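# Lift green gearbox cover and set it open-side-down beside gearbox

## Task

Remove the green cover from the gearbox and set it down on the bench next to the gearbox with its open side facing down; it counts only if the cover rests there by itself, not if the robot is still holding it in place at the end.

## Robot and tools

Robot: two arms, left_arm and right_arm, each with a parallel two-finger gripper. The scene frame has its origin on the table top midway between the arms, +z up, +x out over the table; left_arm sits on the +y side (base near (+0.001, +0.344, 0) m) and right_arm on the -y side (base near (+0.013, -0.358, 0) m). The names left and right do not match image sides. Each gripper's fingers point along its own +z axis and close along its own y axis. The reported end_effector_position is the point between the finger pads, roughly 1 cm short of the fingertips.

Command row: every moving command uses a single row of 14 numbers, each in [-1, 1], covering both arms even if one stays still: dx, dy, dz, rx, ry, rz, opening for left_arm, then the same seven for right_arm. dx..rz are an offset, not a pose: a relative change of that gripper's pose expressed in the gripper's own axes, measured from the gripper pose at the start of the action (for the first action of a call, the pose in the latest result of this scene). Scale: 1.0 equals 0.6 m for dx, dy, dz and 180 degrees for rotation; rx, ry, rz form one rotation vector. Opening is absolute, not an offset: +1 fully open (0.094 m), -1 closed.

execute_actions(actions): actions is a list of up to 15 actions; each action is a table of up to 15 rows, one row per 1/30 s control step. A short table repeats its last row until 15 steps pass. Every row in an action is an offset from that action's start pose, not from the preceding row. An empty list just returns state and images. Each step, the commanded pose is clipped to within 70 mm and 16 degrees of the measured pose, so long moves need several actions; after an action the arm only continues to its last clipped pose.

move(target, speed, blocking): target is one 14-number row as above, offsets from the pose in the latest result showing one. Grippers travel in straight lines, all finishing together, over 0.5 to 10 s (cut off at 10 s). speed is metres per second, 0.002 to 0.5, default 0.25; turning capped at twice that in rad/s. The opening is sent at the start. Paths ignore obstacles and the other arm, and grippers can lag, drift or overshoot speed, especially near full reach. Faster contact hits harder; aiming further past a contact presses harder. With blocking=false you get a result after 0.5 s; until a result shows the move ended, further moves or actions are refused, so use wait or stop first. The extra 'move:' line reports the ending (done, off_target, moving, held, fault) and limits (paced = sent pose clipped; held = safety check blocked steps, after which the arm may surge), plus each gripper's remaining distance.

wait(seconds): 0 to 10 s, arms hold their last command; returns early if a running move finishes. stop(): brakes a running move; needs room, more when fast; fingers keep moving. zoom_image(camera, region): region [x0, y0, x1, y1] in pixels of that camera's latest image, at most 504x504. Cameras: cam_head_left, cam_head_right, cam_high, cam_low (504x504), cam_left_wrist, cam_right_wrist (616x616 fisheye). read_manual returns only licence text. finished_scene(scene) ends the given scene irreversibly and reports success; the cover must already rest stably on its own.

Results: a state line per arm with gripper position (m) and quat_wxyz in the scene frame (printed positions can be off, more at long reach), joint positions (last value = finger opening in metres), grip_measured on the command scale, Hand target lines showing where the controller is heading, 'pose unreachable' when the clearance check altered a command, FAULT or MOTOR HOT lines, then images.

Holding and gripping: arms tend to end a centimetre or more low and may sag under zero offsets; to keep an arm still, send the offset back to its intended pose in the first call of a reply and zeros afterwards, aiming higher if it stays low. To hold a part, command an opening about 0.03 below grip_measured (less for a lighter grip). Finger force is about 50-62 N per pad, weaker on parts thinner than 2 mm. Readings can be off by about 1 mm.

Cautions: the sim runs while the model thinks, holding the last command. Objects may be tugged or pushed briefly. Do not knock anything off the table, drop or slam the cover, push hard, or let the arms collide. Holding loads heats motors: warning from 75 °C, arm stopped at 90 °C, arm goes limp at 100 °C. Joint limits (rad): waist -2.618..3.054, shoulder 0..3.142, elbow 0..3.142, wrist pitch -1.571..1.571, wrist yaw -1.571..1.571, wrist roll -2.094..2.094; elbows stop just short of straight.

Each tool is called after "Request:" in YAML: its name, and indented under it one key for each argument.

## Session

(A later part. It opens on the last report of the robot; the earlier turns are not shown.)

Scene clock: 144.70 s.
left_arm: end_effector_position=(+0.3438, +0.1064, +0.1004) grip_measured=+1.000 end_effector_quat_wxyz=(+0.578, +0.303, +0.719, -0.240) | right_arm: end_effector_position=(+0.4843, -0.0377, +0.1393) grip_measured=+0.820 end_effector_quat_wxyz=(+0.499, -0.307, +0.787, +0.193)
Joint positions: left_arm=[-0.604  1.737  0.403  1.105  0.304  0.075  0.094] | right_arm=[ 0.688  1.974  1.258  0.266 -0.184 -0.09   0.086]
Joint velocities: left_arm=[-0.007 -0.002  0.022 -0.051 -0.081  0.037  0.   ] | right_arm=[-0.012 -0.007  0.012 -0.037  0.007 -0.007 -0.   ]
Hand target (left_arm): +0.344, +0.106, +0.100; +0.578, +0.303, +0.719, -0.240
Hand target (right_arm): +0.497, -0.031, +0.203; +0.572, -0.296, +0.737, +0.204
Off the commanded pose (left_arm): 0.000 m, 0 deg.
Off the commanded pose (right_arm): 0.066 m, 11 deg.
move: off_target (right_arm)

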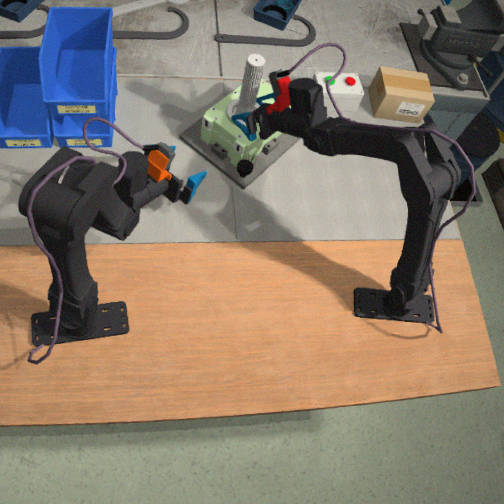

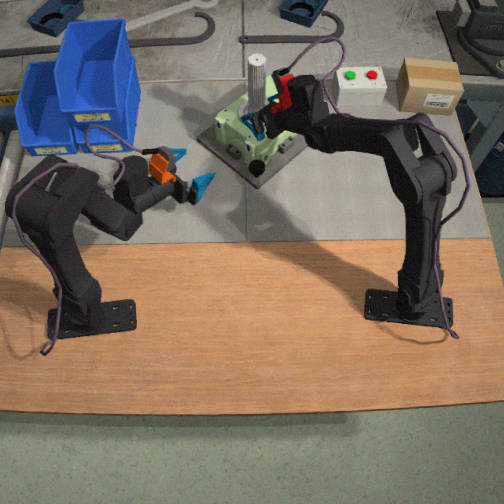

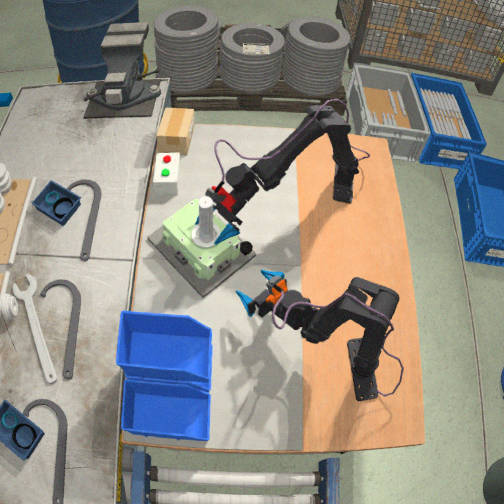

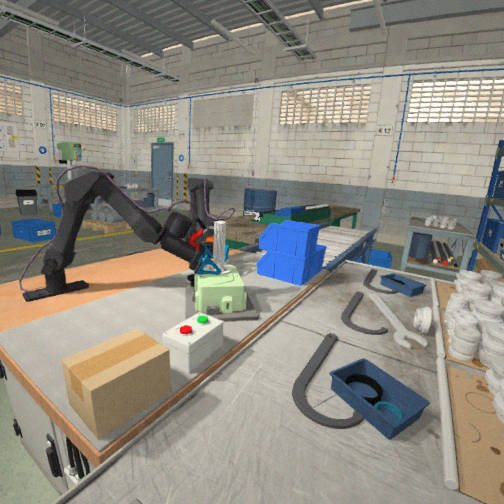

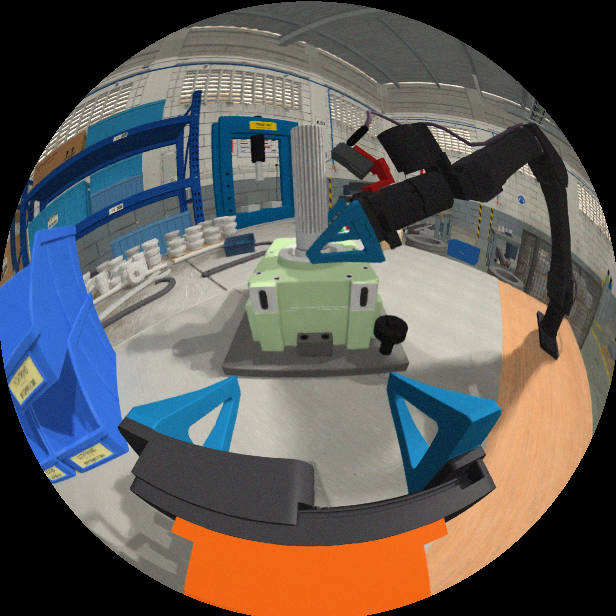

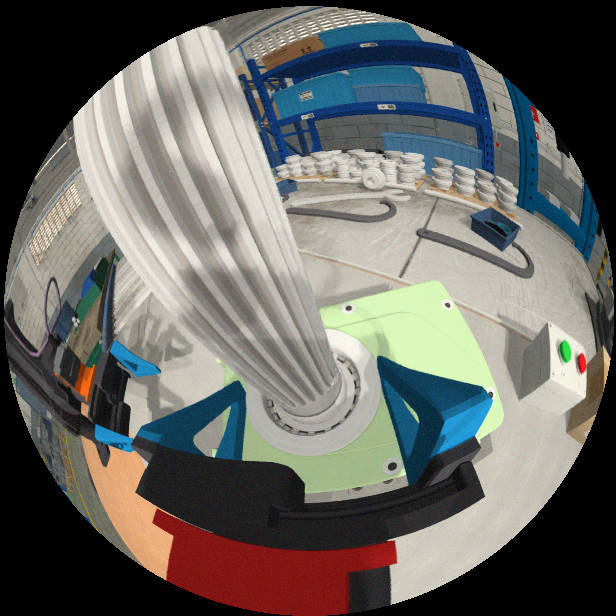

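Request:
move:
  target: [0,0,0,0,0,0,1, -0.109,-0.007,-0.015,-0.0138,-0.059,0.0295,0.77]
  speed: 0.05

Request:
zoom_image:
  camera: "cam_left_wrist"
  region: [230, 200, 430, 370]

Scene clock: 152.33 s.
left_arm: end_effector_position=(+0.3438, +0.1064, +0.1004) grip_measured=+1.000 end_effector_quat_wxyz=(+0.578, +0.303, +0.719, -0.240) | right_arm: end_effector_position=(+0.4843, -0.0378, +0.1398) grip_measured=+0.820 end_effector_quat_wxyz=(+0.498, -0.304, +0.787, +0.200)
Joint positions: left_arm=[-0.604  1.737  0.403  1.105  0.304  0.075  0.094] | right_arm=[ 0.684  1.974  1.258  0.269 -0.196 -0.08   0.086]
Joint velocities: left_arm=[-0.012 -0.012 -0.002 -0.081 -0.007  0.007  0.   ] | right_arm=[ 0.012  0.007  0.002  0.051 -0.007 -0.095  0.   ]
Hand target (left_arm): +0.344, +0.106, +0.100; +0.578, +0.303, +0.719, -0.240
Hand target (right_arm): +0.497, -0.032, +0.202; +0.551, -0.268, +0.748, +0.257
Off the commanded pose (left_arm): 0.000 m, 0 deg.
Off the commanded pose (right_arm): 0.066 m, 12 deg.
move: off_target (right_arm)

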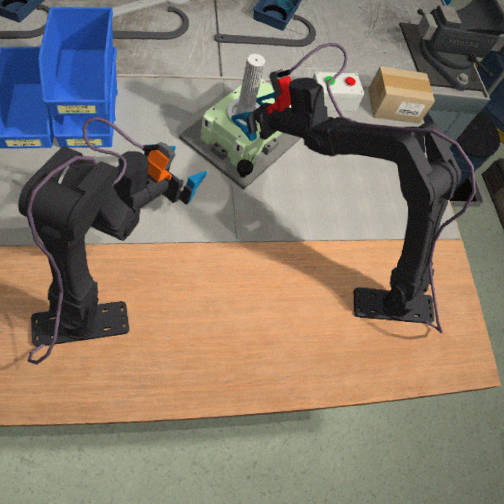

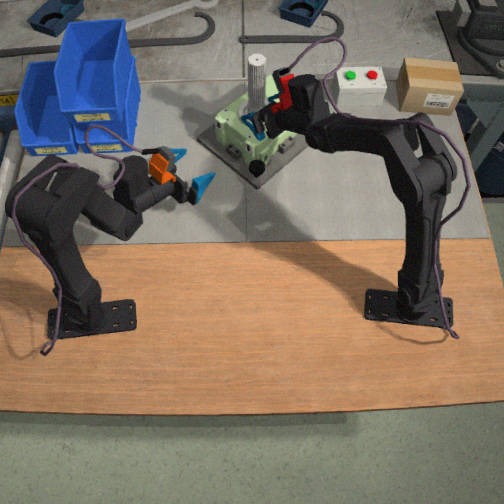

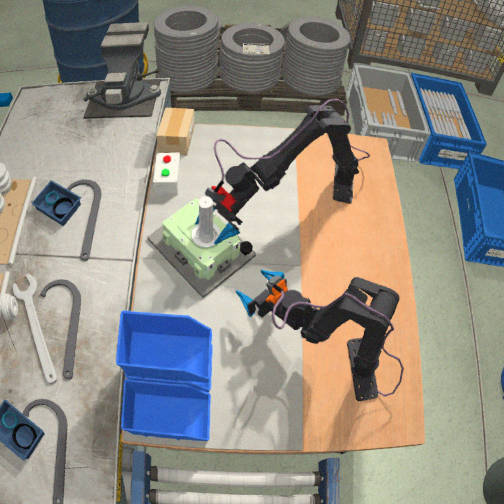

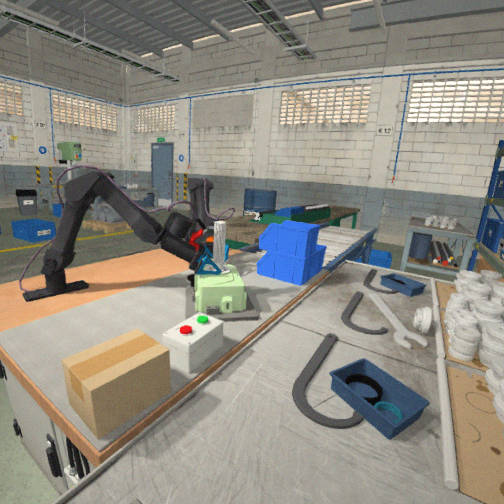

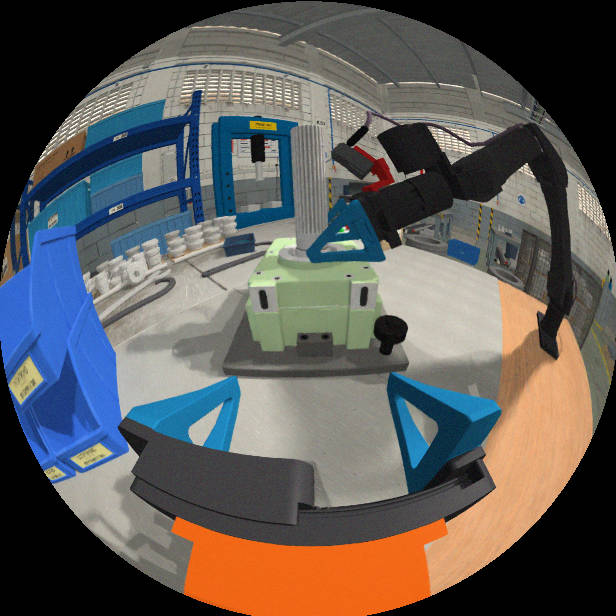

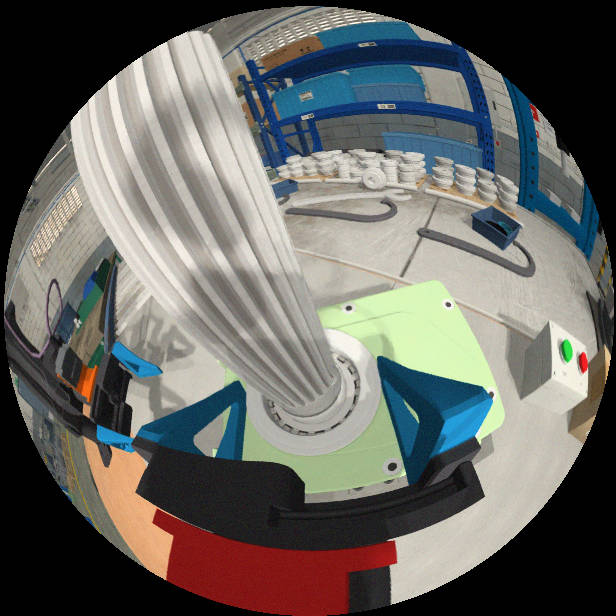

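Region (230, 200, 430, 370) of cam_left_wrist's 616x616 image, scaled by 2.520, with more detail than that image has; it fills the top 428 rows of this view, and the rest is white.

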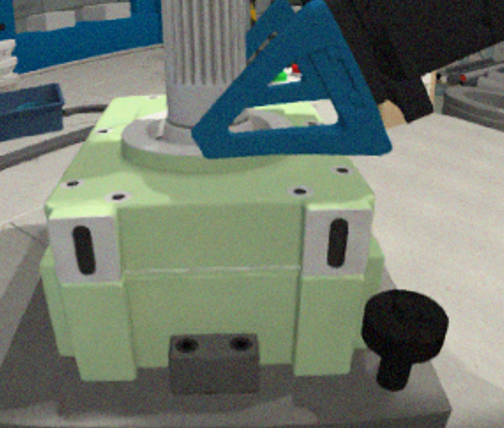

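Request:
execute_actions:
  actions: []

Scene clock: 153.33 s.
left_arm: end_effector_position=(+0.3438, +0.1064, +0.1004) grip_measured=+1.000 end_effector_quat_wxyz=(+0.578, +0.303, +0.719, -0.240) | right_arm: end_effector_position=(+0.4843, -0.0378, +0.1398) grip_measured=+0.820 end_effector_quat_wxyz=(+0.498, -0.304, +0.787, +0.200)
Joint positions: left_arm=[-0.604  1.737  0.403  1.105  0.304  0.075  0.094] | right_arm=[ 0.684  1.974  1.258  0.269 -0.196 -0.08   0.086]
Joint velocities: left_arm=[-0.002  0.007 -0.002 -0.022 -0.007 -0.081  0.   ] | right_arm=[ 0.002  0.012 -0.002 -0.007  0.081 -0.066  0.   ]
Hand target (left_arm): +0.344, +0.106, +0.100; +0.578, +0.303, +0.719, -0.240
Hand target (right_arm): +0.497, -0.032, +0.202; +0.551, -0.268, +0.748, +0.257
Off the commanded pose (left_arm): 0.000 m, 0 deg.
Off the commanded pose (right_arm): 0.066 m, 12 deg.

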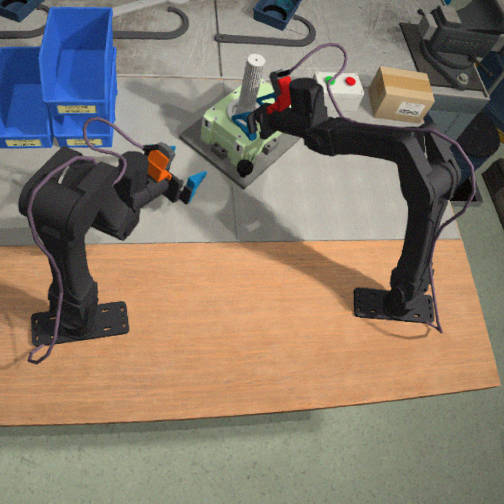

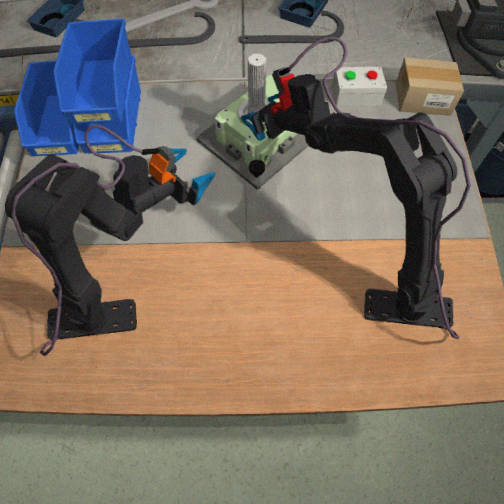

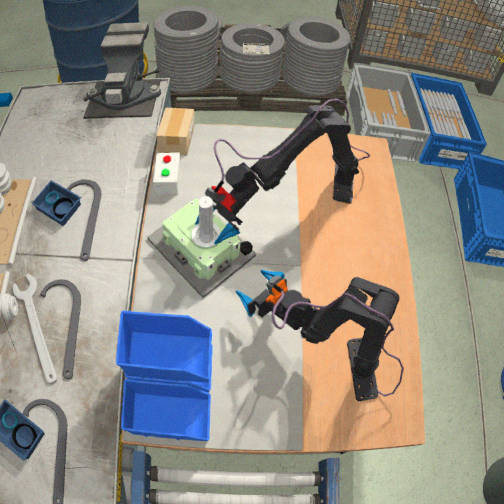

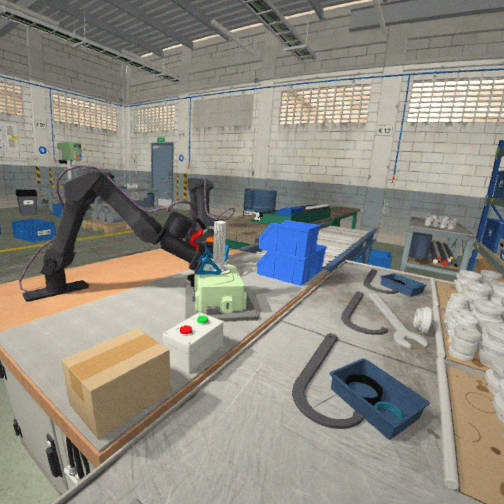

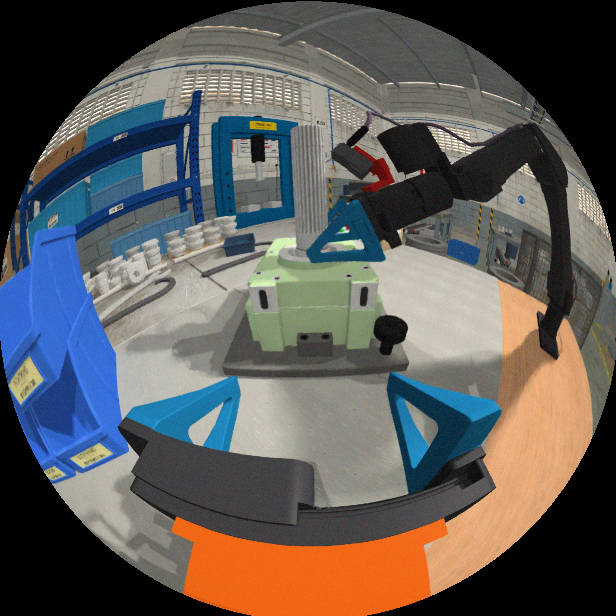

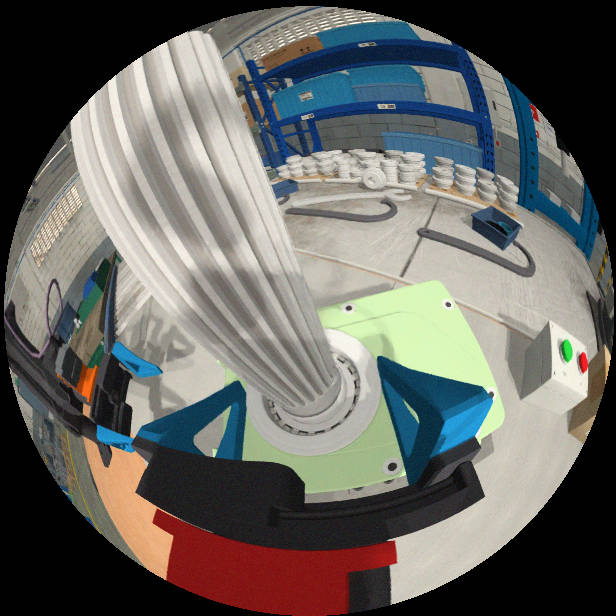

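Request:
execute_actions:
  actions:
    - [[0,0,0,0,0,0,1,-0.003,0,-0.001,0,0,0,0.77]]

Request:
zoom_image:
  camera: "cam_left_wrist"
  region: [200, 200, 450, 400]

Scene clock: 154.13 s.
left_arm: end_effector_position=(+0.3438, +0.1064, +0.1004) grip_measured=+1.000 end_effector_quat_wxyz=(+0.578, +0.303, +0.719, -0.240) | right_arm: end_effector_position=(+0.4841, -0.0383, +0.1382) grip_measured=+0.820 end_effector_quat_wxyz=(+0.497, -0.306, +0.788, +0.196)
Joint positions: left_arm=[-0.604  1.737  0.403  1.105  0.304  0.075  0.094] | right_arm=[ 0.684  1.974  1.258  0.263 -0.191 -0.087  0.085]
Joint velocities: left_arm=[ 0.007  0.002 -0.017 -0.095  0.037  0.007  0.   ] | right_arm=[-0.012 -0.007  0.002 -0.007  0.037  0.037  0.   ]
Hand target (left_arm): +0.344, +0.106, +0.100; +0.578, +0.303, +0.719, -0.240
Hand target (right_arm): +0.484, -0.038, +0.142; +0.498, -0.304, +0.787, +0.200
Off the commanded pose (left_arm): 0.000 m, 0 deg.
Off the commanded pose (right_arm): 0.004 m, 1 deg.

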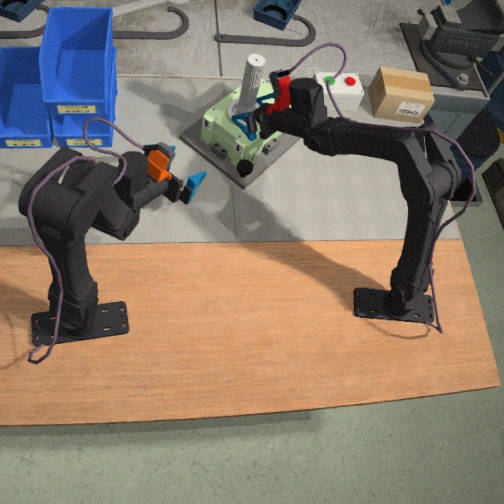

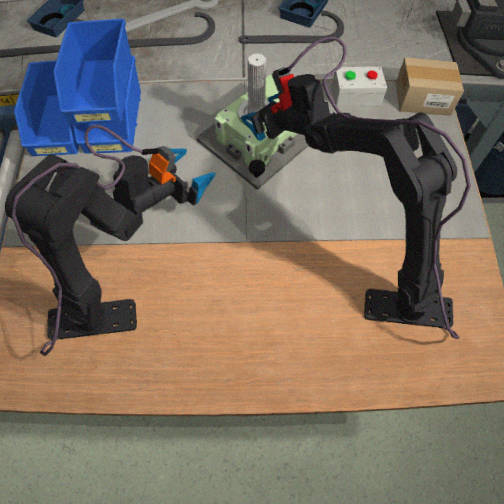

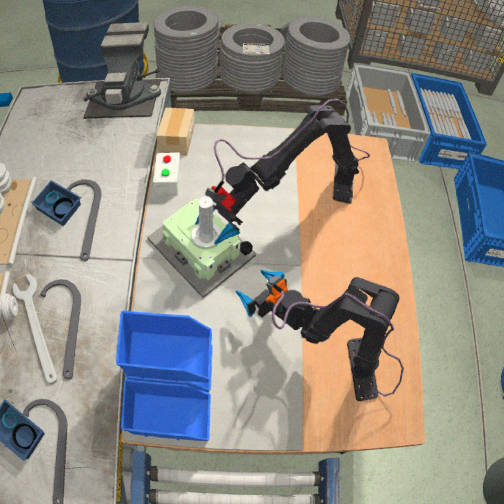

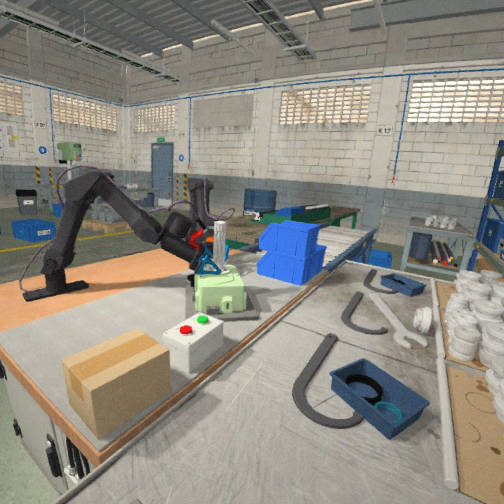

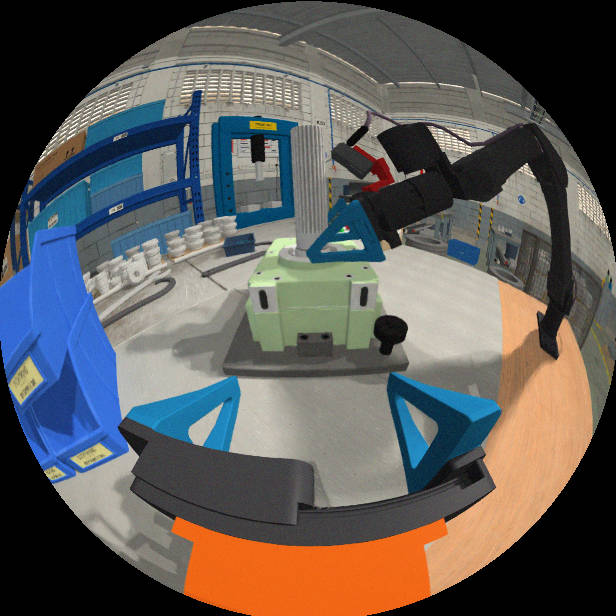

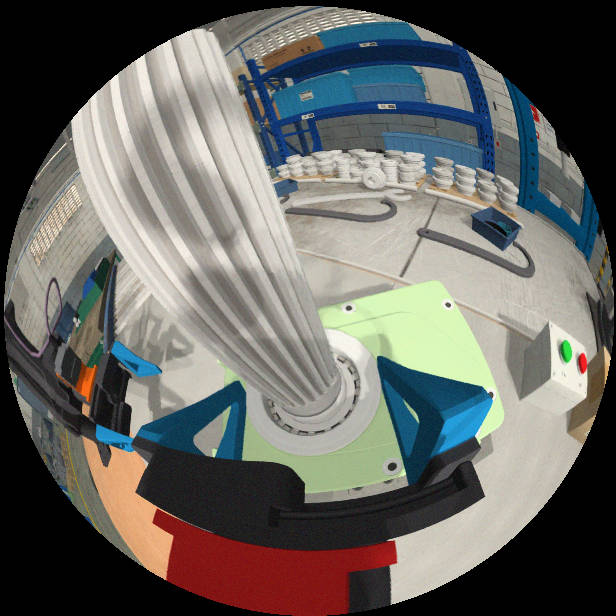

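Region (200, 200, 450, 400) of cam_left_wrist's 616x616 image, scaled by 2.016, with more detail than that image has; it fills the top 403 rows of this view, and the rest is white.

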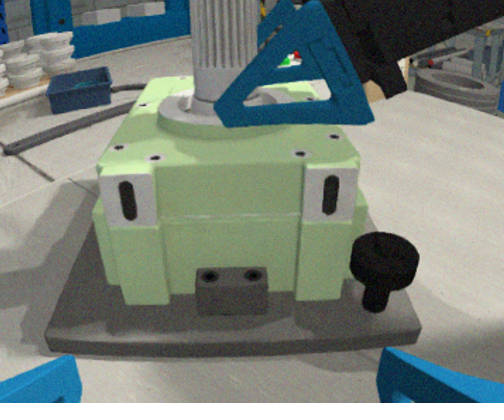

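Request:
zoom_image:
  camera: "cam_low"
  region: [170, 210, 290, 330]

Request:
zoom_image:
  camera: "cam_high"
  region: [140, 180, 270, 310]

Request:
zoom_image:
  camera: "cam_head_right"
  region: [190, 50, 330, 190]

Region (170, 210, 290, 330) of cam_low's 504x504 image, scaled by 4.200, with more detail than that image has.

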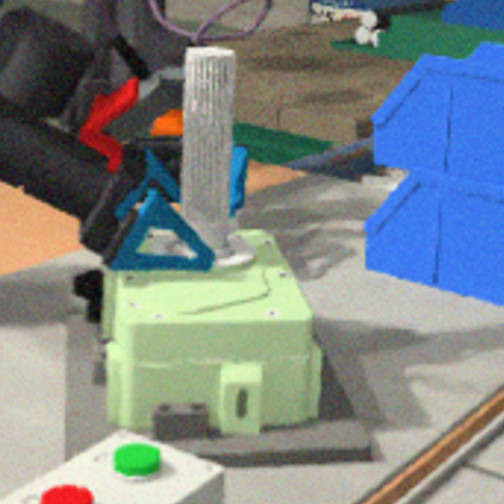

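Region (140, 180, 270, 310) of cam_high's 504x504 image, scaled by 3.877, with more detail than that image has.

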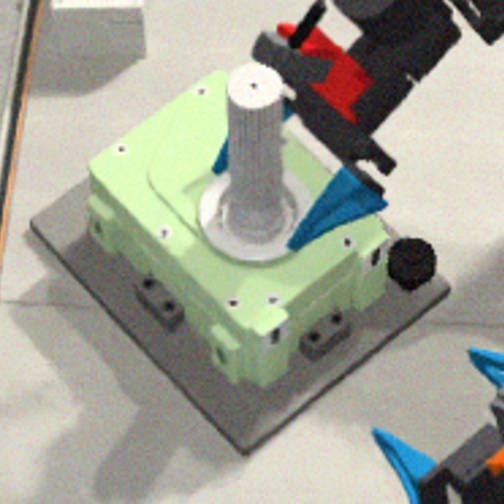

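Region (190, 50, 330, 190) of cam_head_right's 504x504 image, scaled by 3.600, with more detail than that image has.

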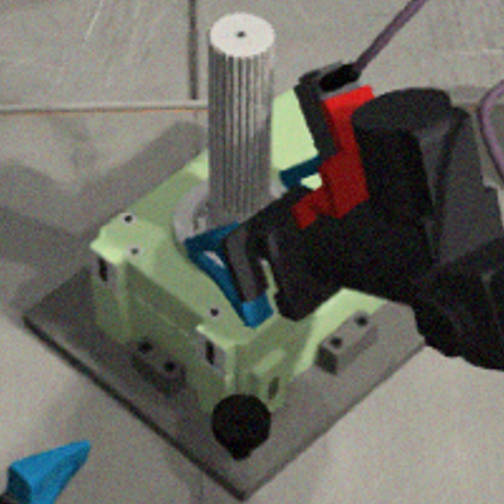

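Request:
move:
  target: [-0.040,0.001,0.127,0,0,0,1, 0,0,0,0,0,0,0.77]
  speed: 0.15

Scene clock: 169.70 s.
left_arm: end_effector_position=(+0.3983, +0.0547, +0.1155) grip_measured=+1.000 end_effector_quat_wxyz=(+0.591, +0.302, +0.709, -0.240) | right_arm: end_effector_position=(+0.4841, -0.0383, +0.1382) grip_measured=+0.820 end_effector_quat_wxyz=(+0.497, -0.306, +0.788, +0.196)
Joint positions: left_arm=[-0.67   1.899  0.702  1.003  0.238  0.063  0.094] | right_arm=[ 0.684  1.974  1.258  0.263 -0.191 -0.087  0.085]
Joint velocities: left_arm=[ 0.002 -0.012 -0.017 -0.125  0.066 -0.007  0.   ] | right_arm=[ 0.012  0.012  0.007  0.022 -0.066  0.022  0.001]
Hand target (left_arm): +0.399, +0.050, +0.107; +0.579, +0.302, +0.718, -0.240
Hand target (right_arm): +0.484, -0.038, +0.138; +0.496, -0.306, +0.788, +0.196
Off the commanded pose (left_arm): 0.009 m, 2 deg.
Off the commanded pose (right_arm): 0.000 m, 0 deg.
move: done

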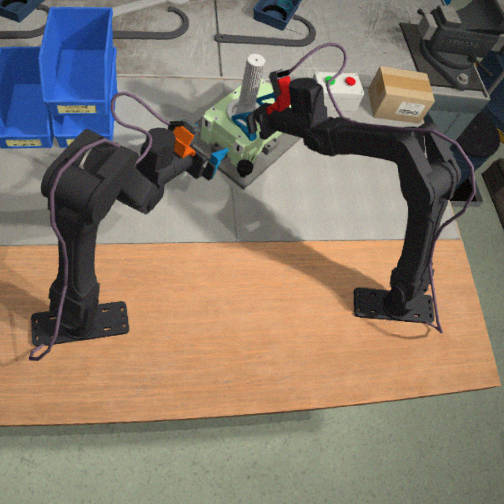

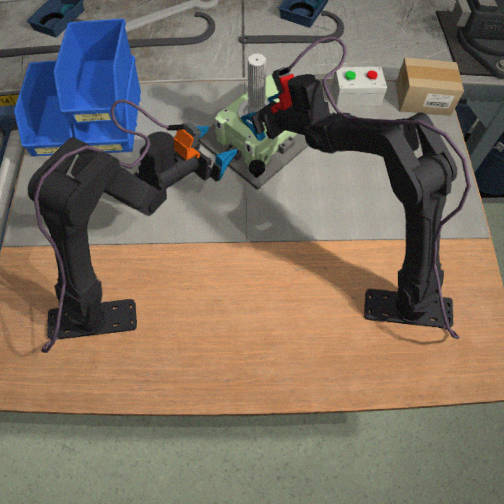

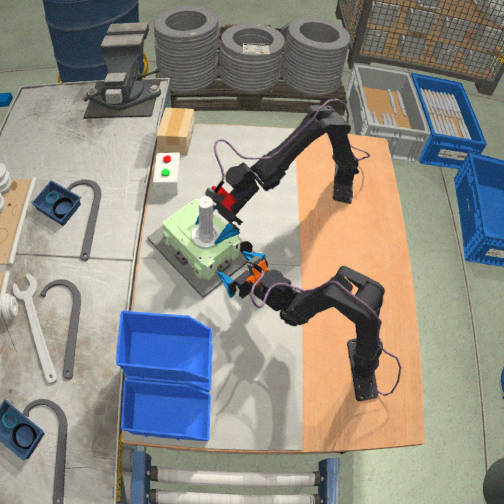

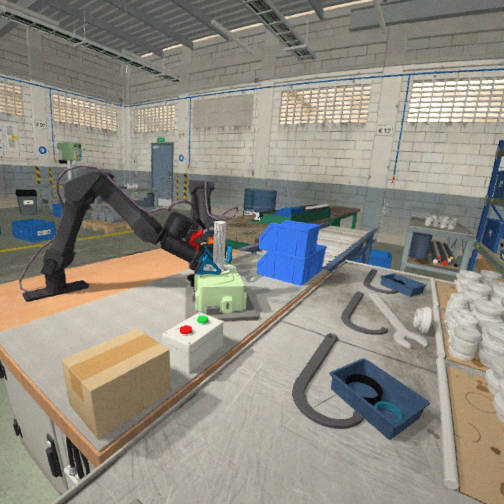

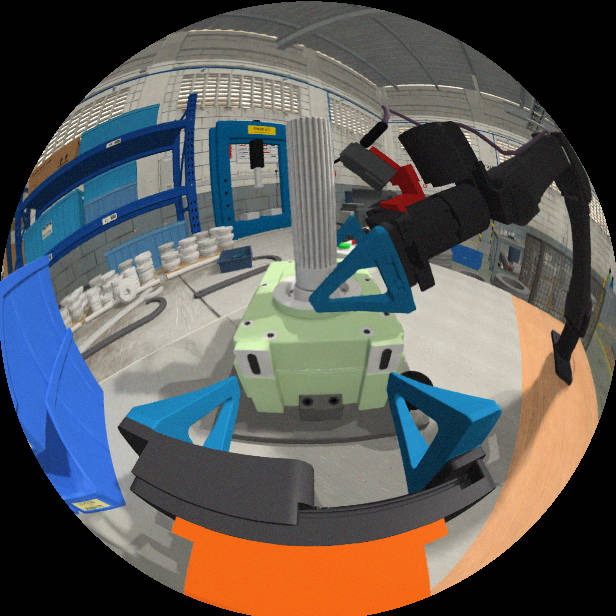

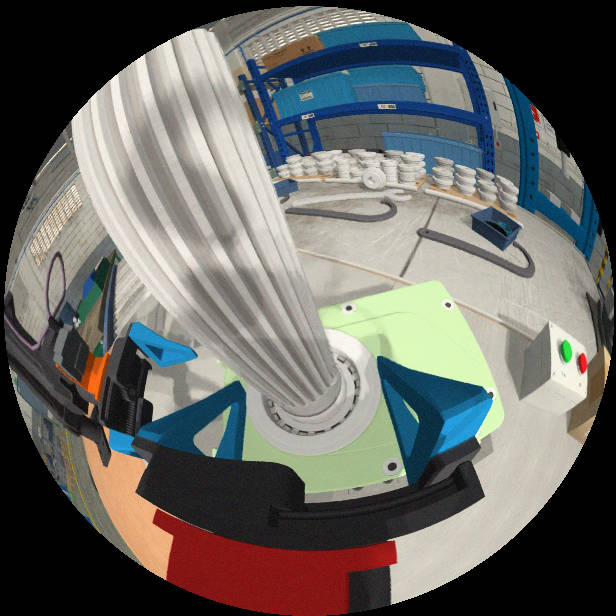

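Request:
zoom_image:
  camera: "cam_left_wrist"
  region: [200, 300, 450, 450]

Region (200, 300, 450, 450) of cam_left_wrist's 616x616 image, scaled by 2.016, with more detail than that image has; it fills the top 302 rows of this view, and the rest is white.

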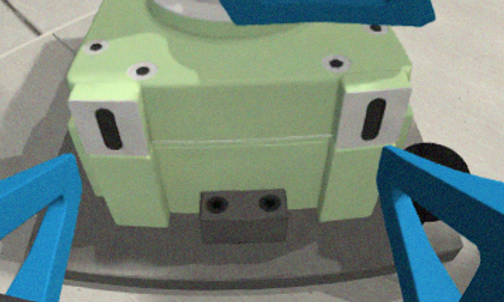

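Request:
move:
  target: [0.020,-0.010,0.045,0,0,0,1, 0,0,0,0,0,0,0.77]
  speed: 0.06

Request:
zoom_image:
  camera: "cam_left_wrist"
  region: [200, 300, 450, 450]

Scene clock: 172.83 s.
left_arm: end_effector_position=(+0.4085, +0.0394, +0.0979) grip_measured=+1.000 end_effector_quat_wxyz=(+0.589, +0.303, +0.711, -0.238) | right_arm: end_effector_position=(+0.4841, -0.0383, +0.1382) grip_measured=+0.820 end_effector_quat_wxyz=(+0.497, -0.306, +0.788, +0.196)
Joint positions: left_arm=[-0.693  2.003  0.766  1.038  0.213  0.062  0.094] | right_arm=[ 0.684  1.974  1.258  0.263 -0.191 -0.087  0.085]
Joint velocities: left_arm=[-0.012  0.012 -0.017 -0.007 -0.051 -0.022  0.   ] | right_arm=[ 0.002  0.022 -0.032  0.022 -0.007  0.037 -0.   ]
Hand target (left_arm): +0.411, +0.034, +0.098; +0.591, +0.301, +0.709, -0.240
Hand target (right_arm): +0.484, -0.038, +0.138; +0.497, -0.306, +0.788, +0.196
Off the commanded pose (left_arm): 0.007 m, 0 deg.
Off the commanded pose (right_arm): 0.000 m, 0 deg.
move: done

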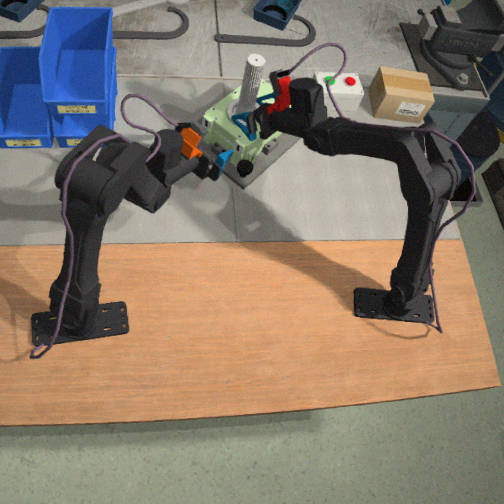

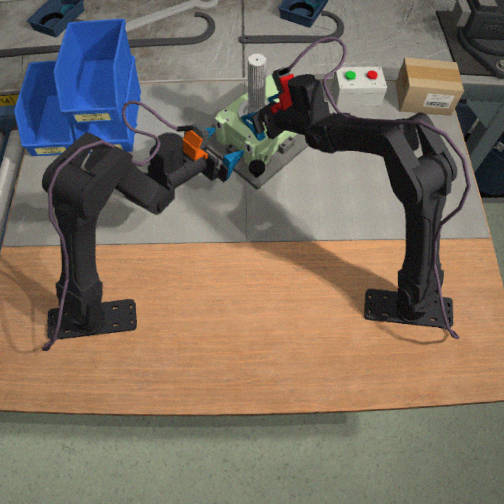

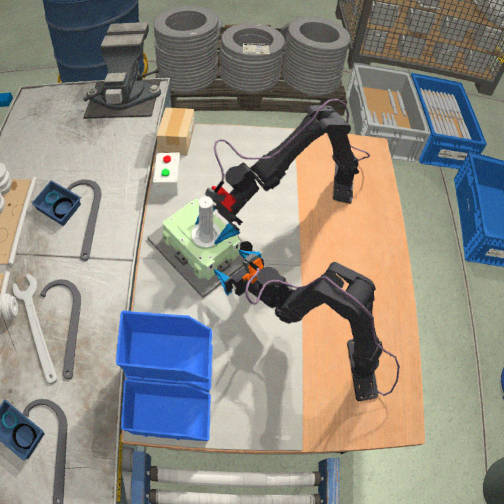

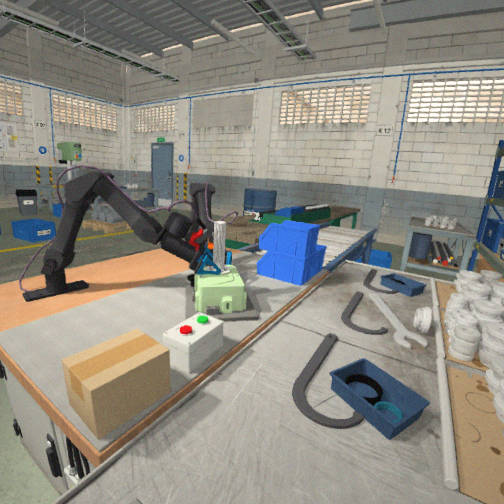

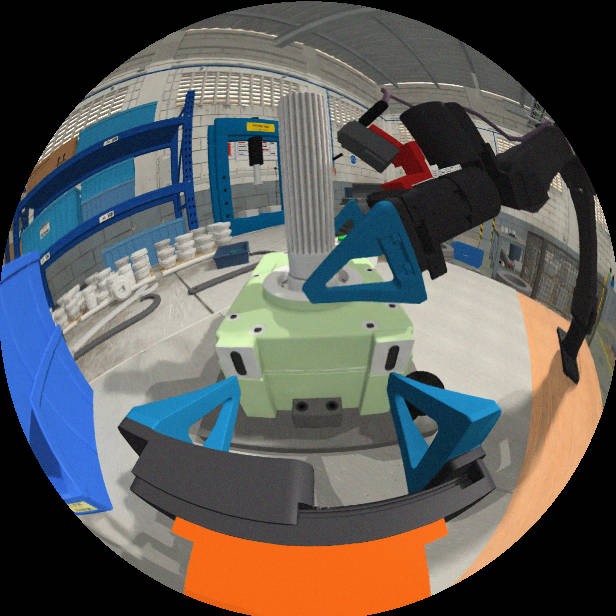

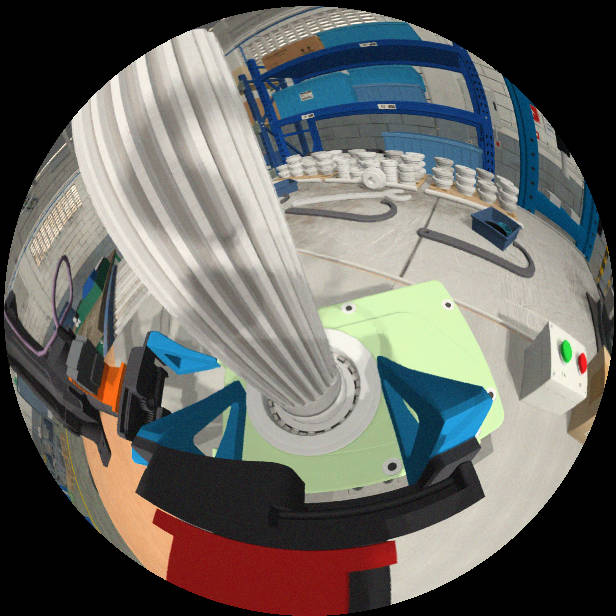

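Region (200, 300, 450, 450) of cam_left_wrist's 616x616 image, scaled by 2.016, with more detail than that image has; it fills the top 302 rows of this view, and the rest is white.

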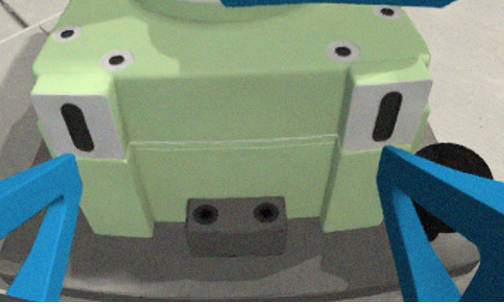

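Request:
zoom_image:
  camera: "cam_left_wrist"
  region: [280, 180, 460, 330]

Region (280, 180, 460, 330) of cam_left_wrist's 616x616 image, scaled by 2.800, with more detail than that image has.

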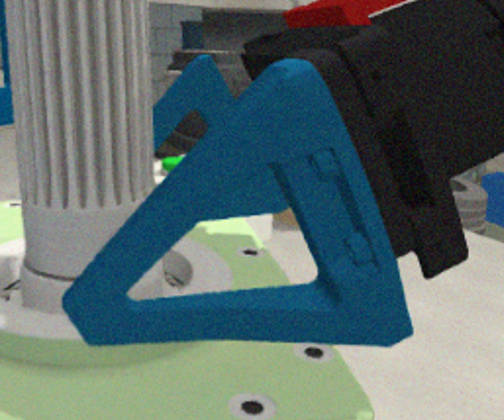

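Request:
move:
  target: [-0.021,-0.002,0.0095,0,0,0,1, 0,0,0,0,0,0,0.77]
  speed: 0.03

Request:
zoom_image:
  camera: "cam_left_wrist"
  region: [200, 300, 450, 450]

Scene clock: 174.80 s.
left_arm: end_effector_position=(+0.4120, +0.0377, +0.0989) grip_measured=+1.000 end_effector_quat_wxyz=(+0.586, +0.303, +0.713, -0.236) | right_arm: end_effector_position=(+0.4841, -0.0383, +0.1382) grip_measured=+0.820 end_effector_quat_wxyz=(+0.497, -0.306, +0.788, +0.196)
Joint positions: left_arm=[-0.693  2.003  0.785  1.011  0.211  0.062  0.094] | right_arm=[ 0.684  1.974  1.258  0.263 -0.191 -0.087  0.085]
Joint velocities: left_arm=[ 0.012  0.007 -0.007 -0.095  0.081 -0.007  0.   ] | right_arm=[-0.002  0.012  0.017  0.037  0.022  0.007 -0.001]
Hand target (left_arm): +0.413, +0.033, +0.109; +0.589, +0.303, +0.711, -0.238
Hand target (right_arm): +0.484, -0.038, +0.138; +0.497, -0.306, +0.788, +0.196
Off the commanded pose (left_arm): 0.011 m, 0 deg.
Off the commanded pose (right_arm): 0.000 m, 0 deg.
move: off_target (left_arm)

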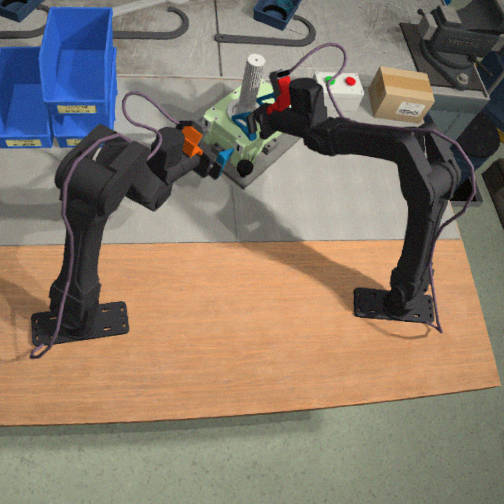

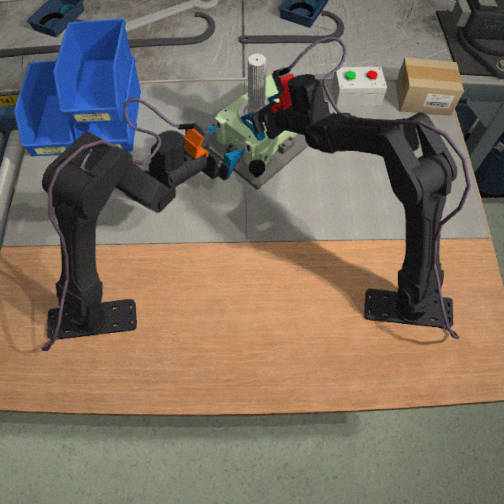

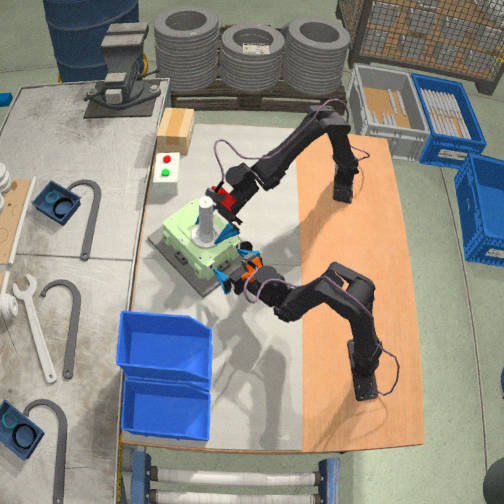

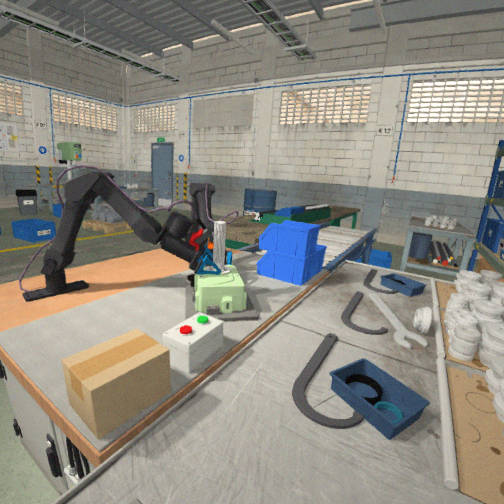

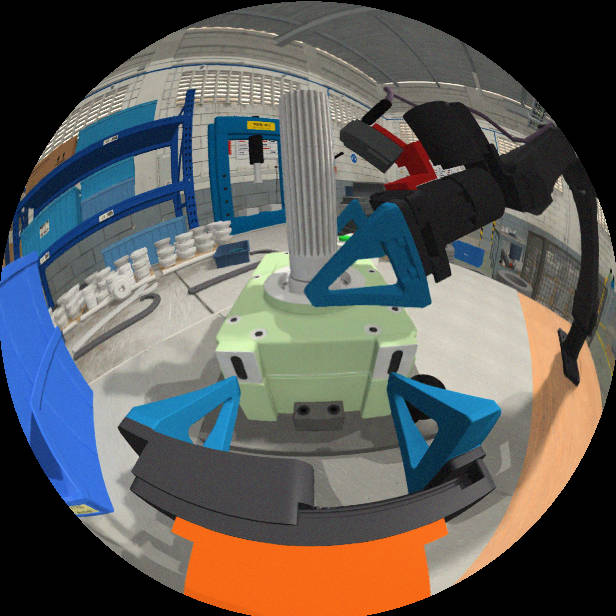

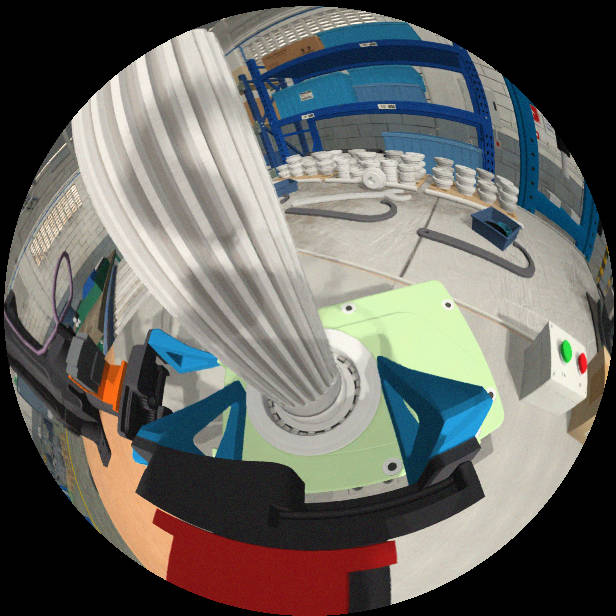

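Region (200, 300, 450, 450) of cam_left_wrist's 616x616 image, scaled by 2.016, with more detail than that image has; it fills the top 302 rows of this view, and the rest is white.

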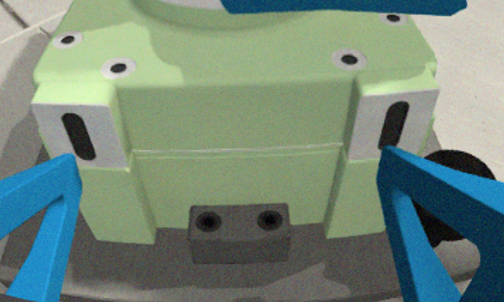

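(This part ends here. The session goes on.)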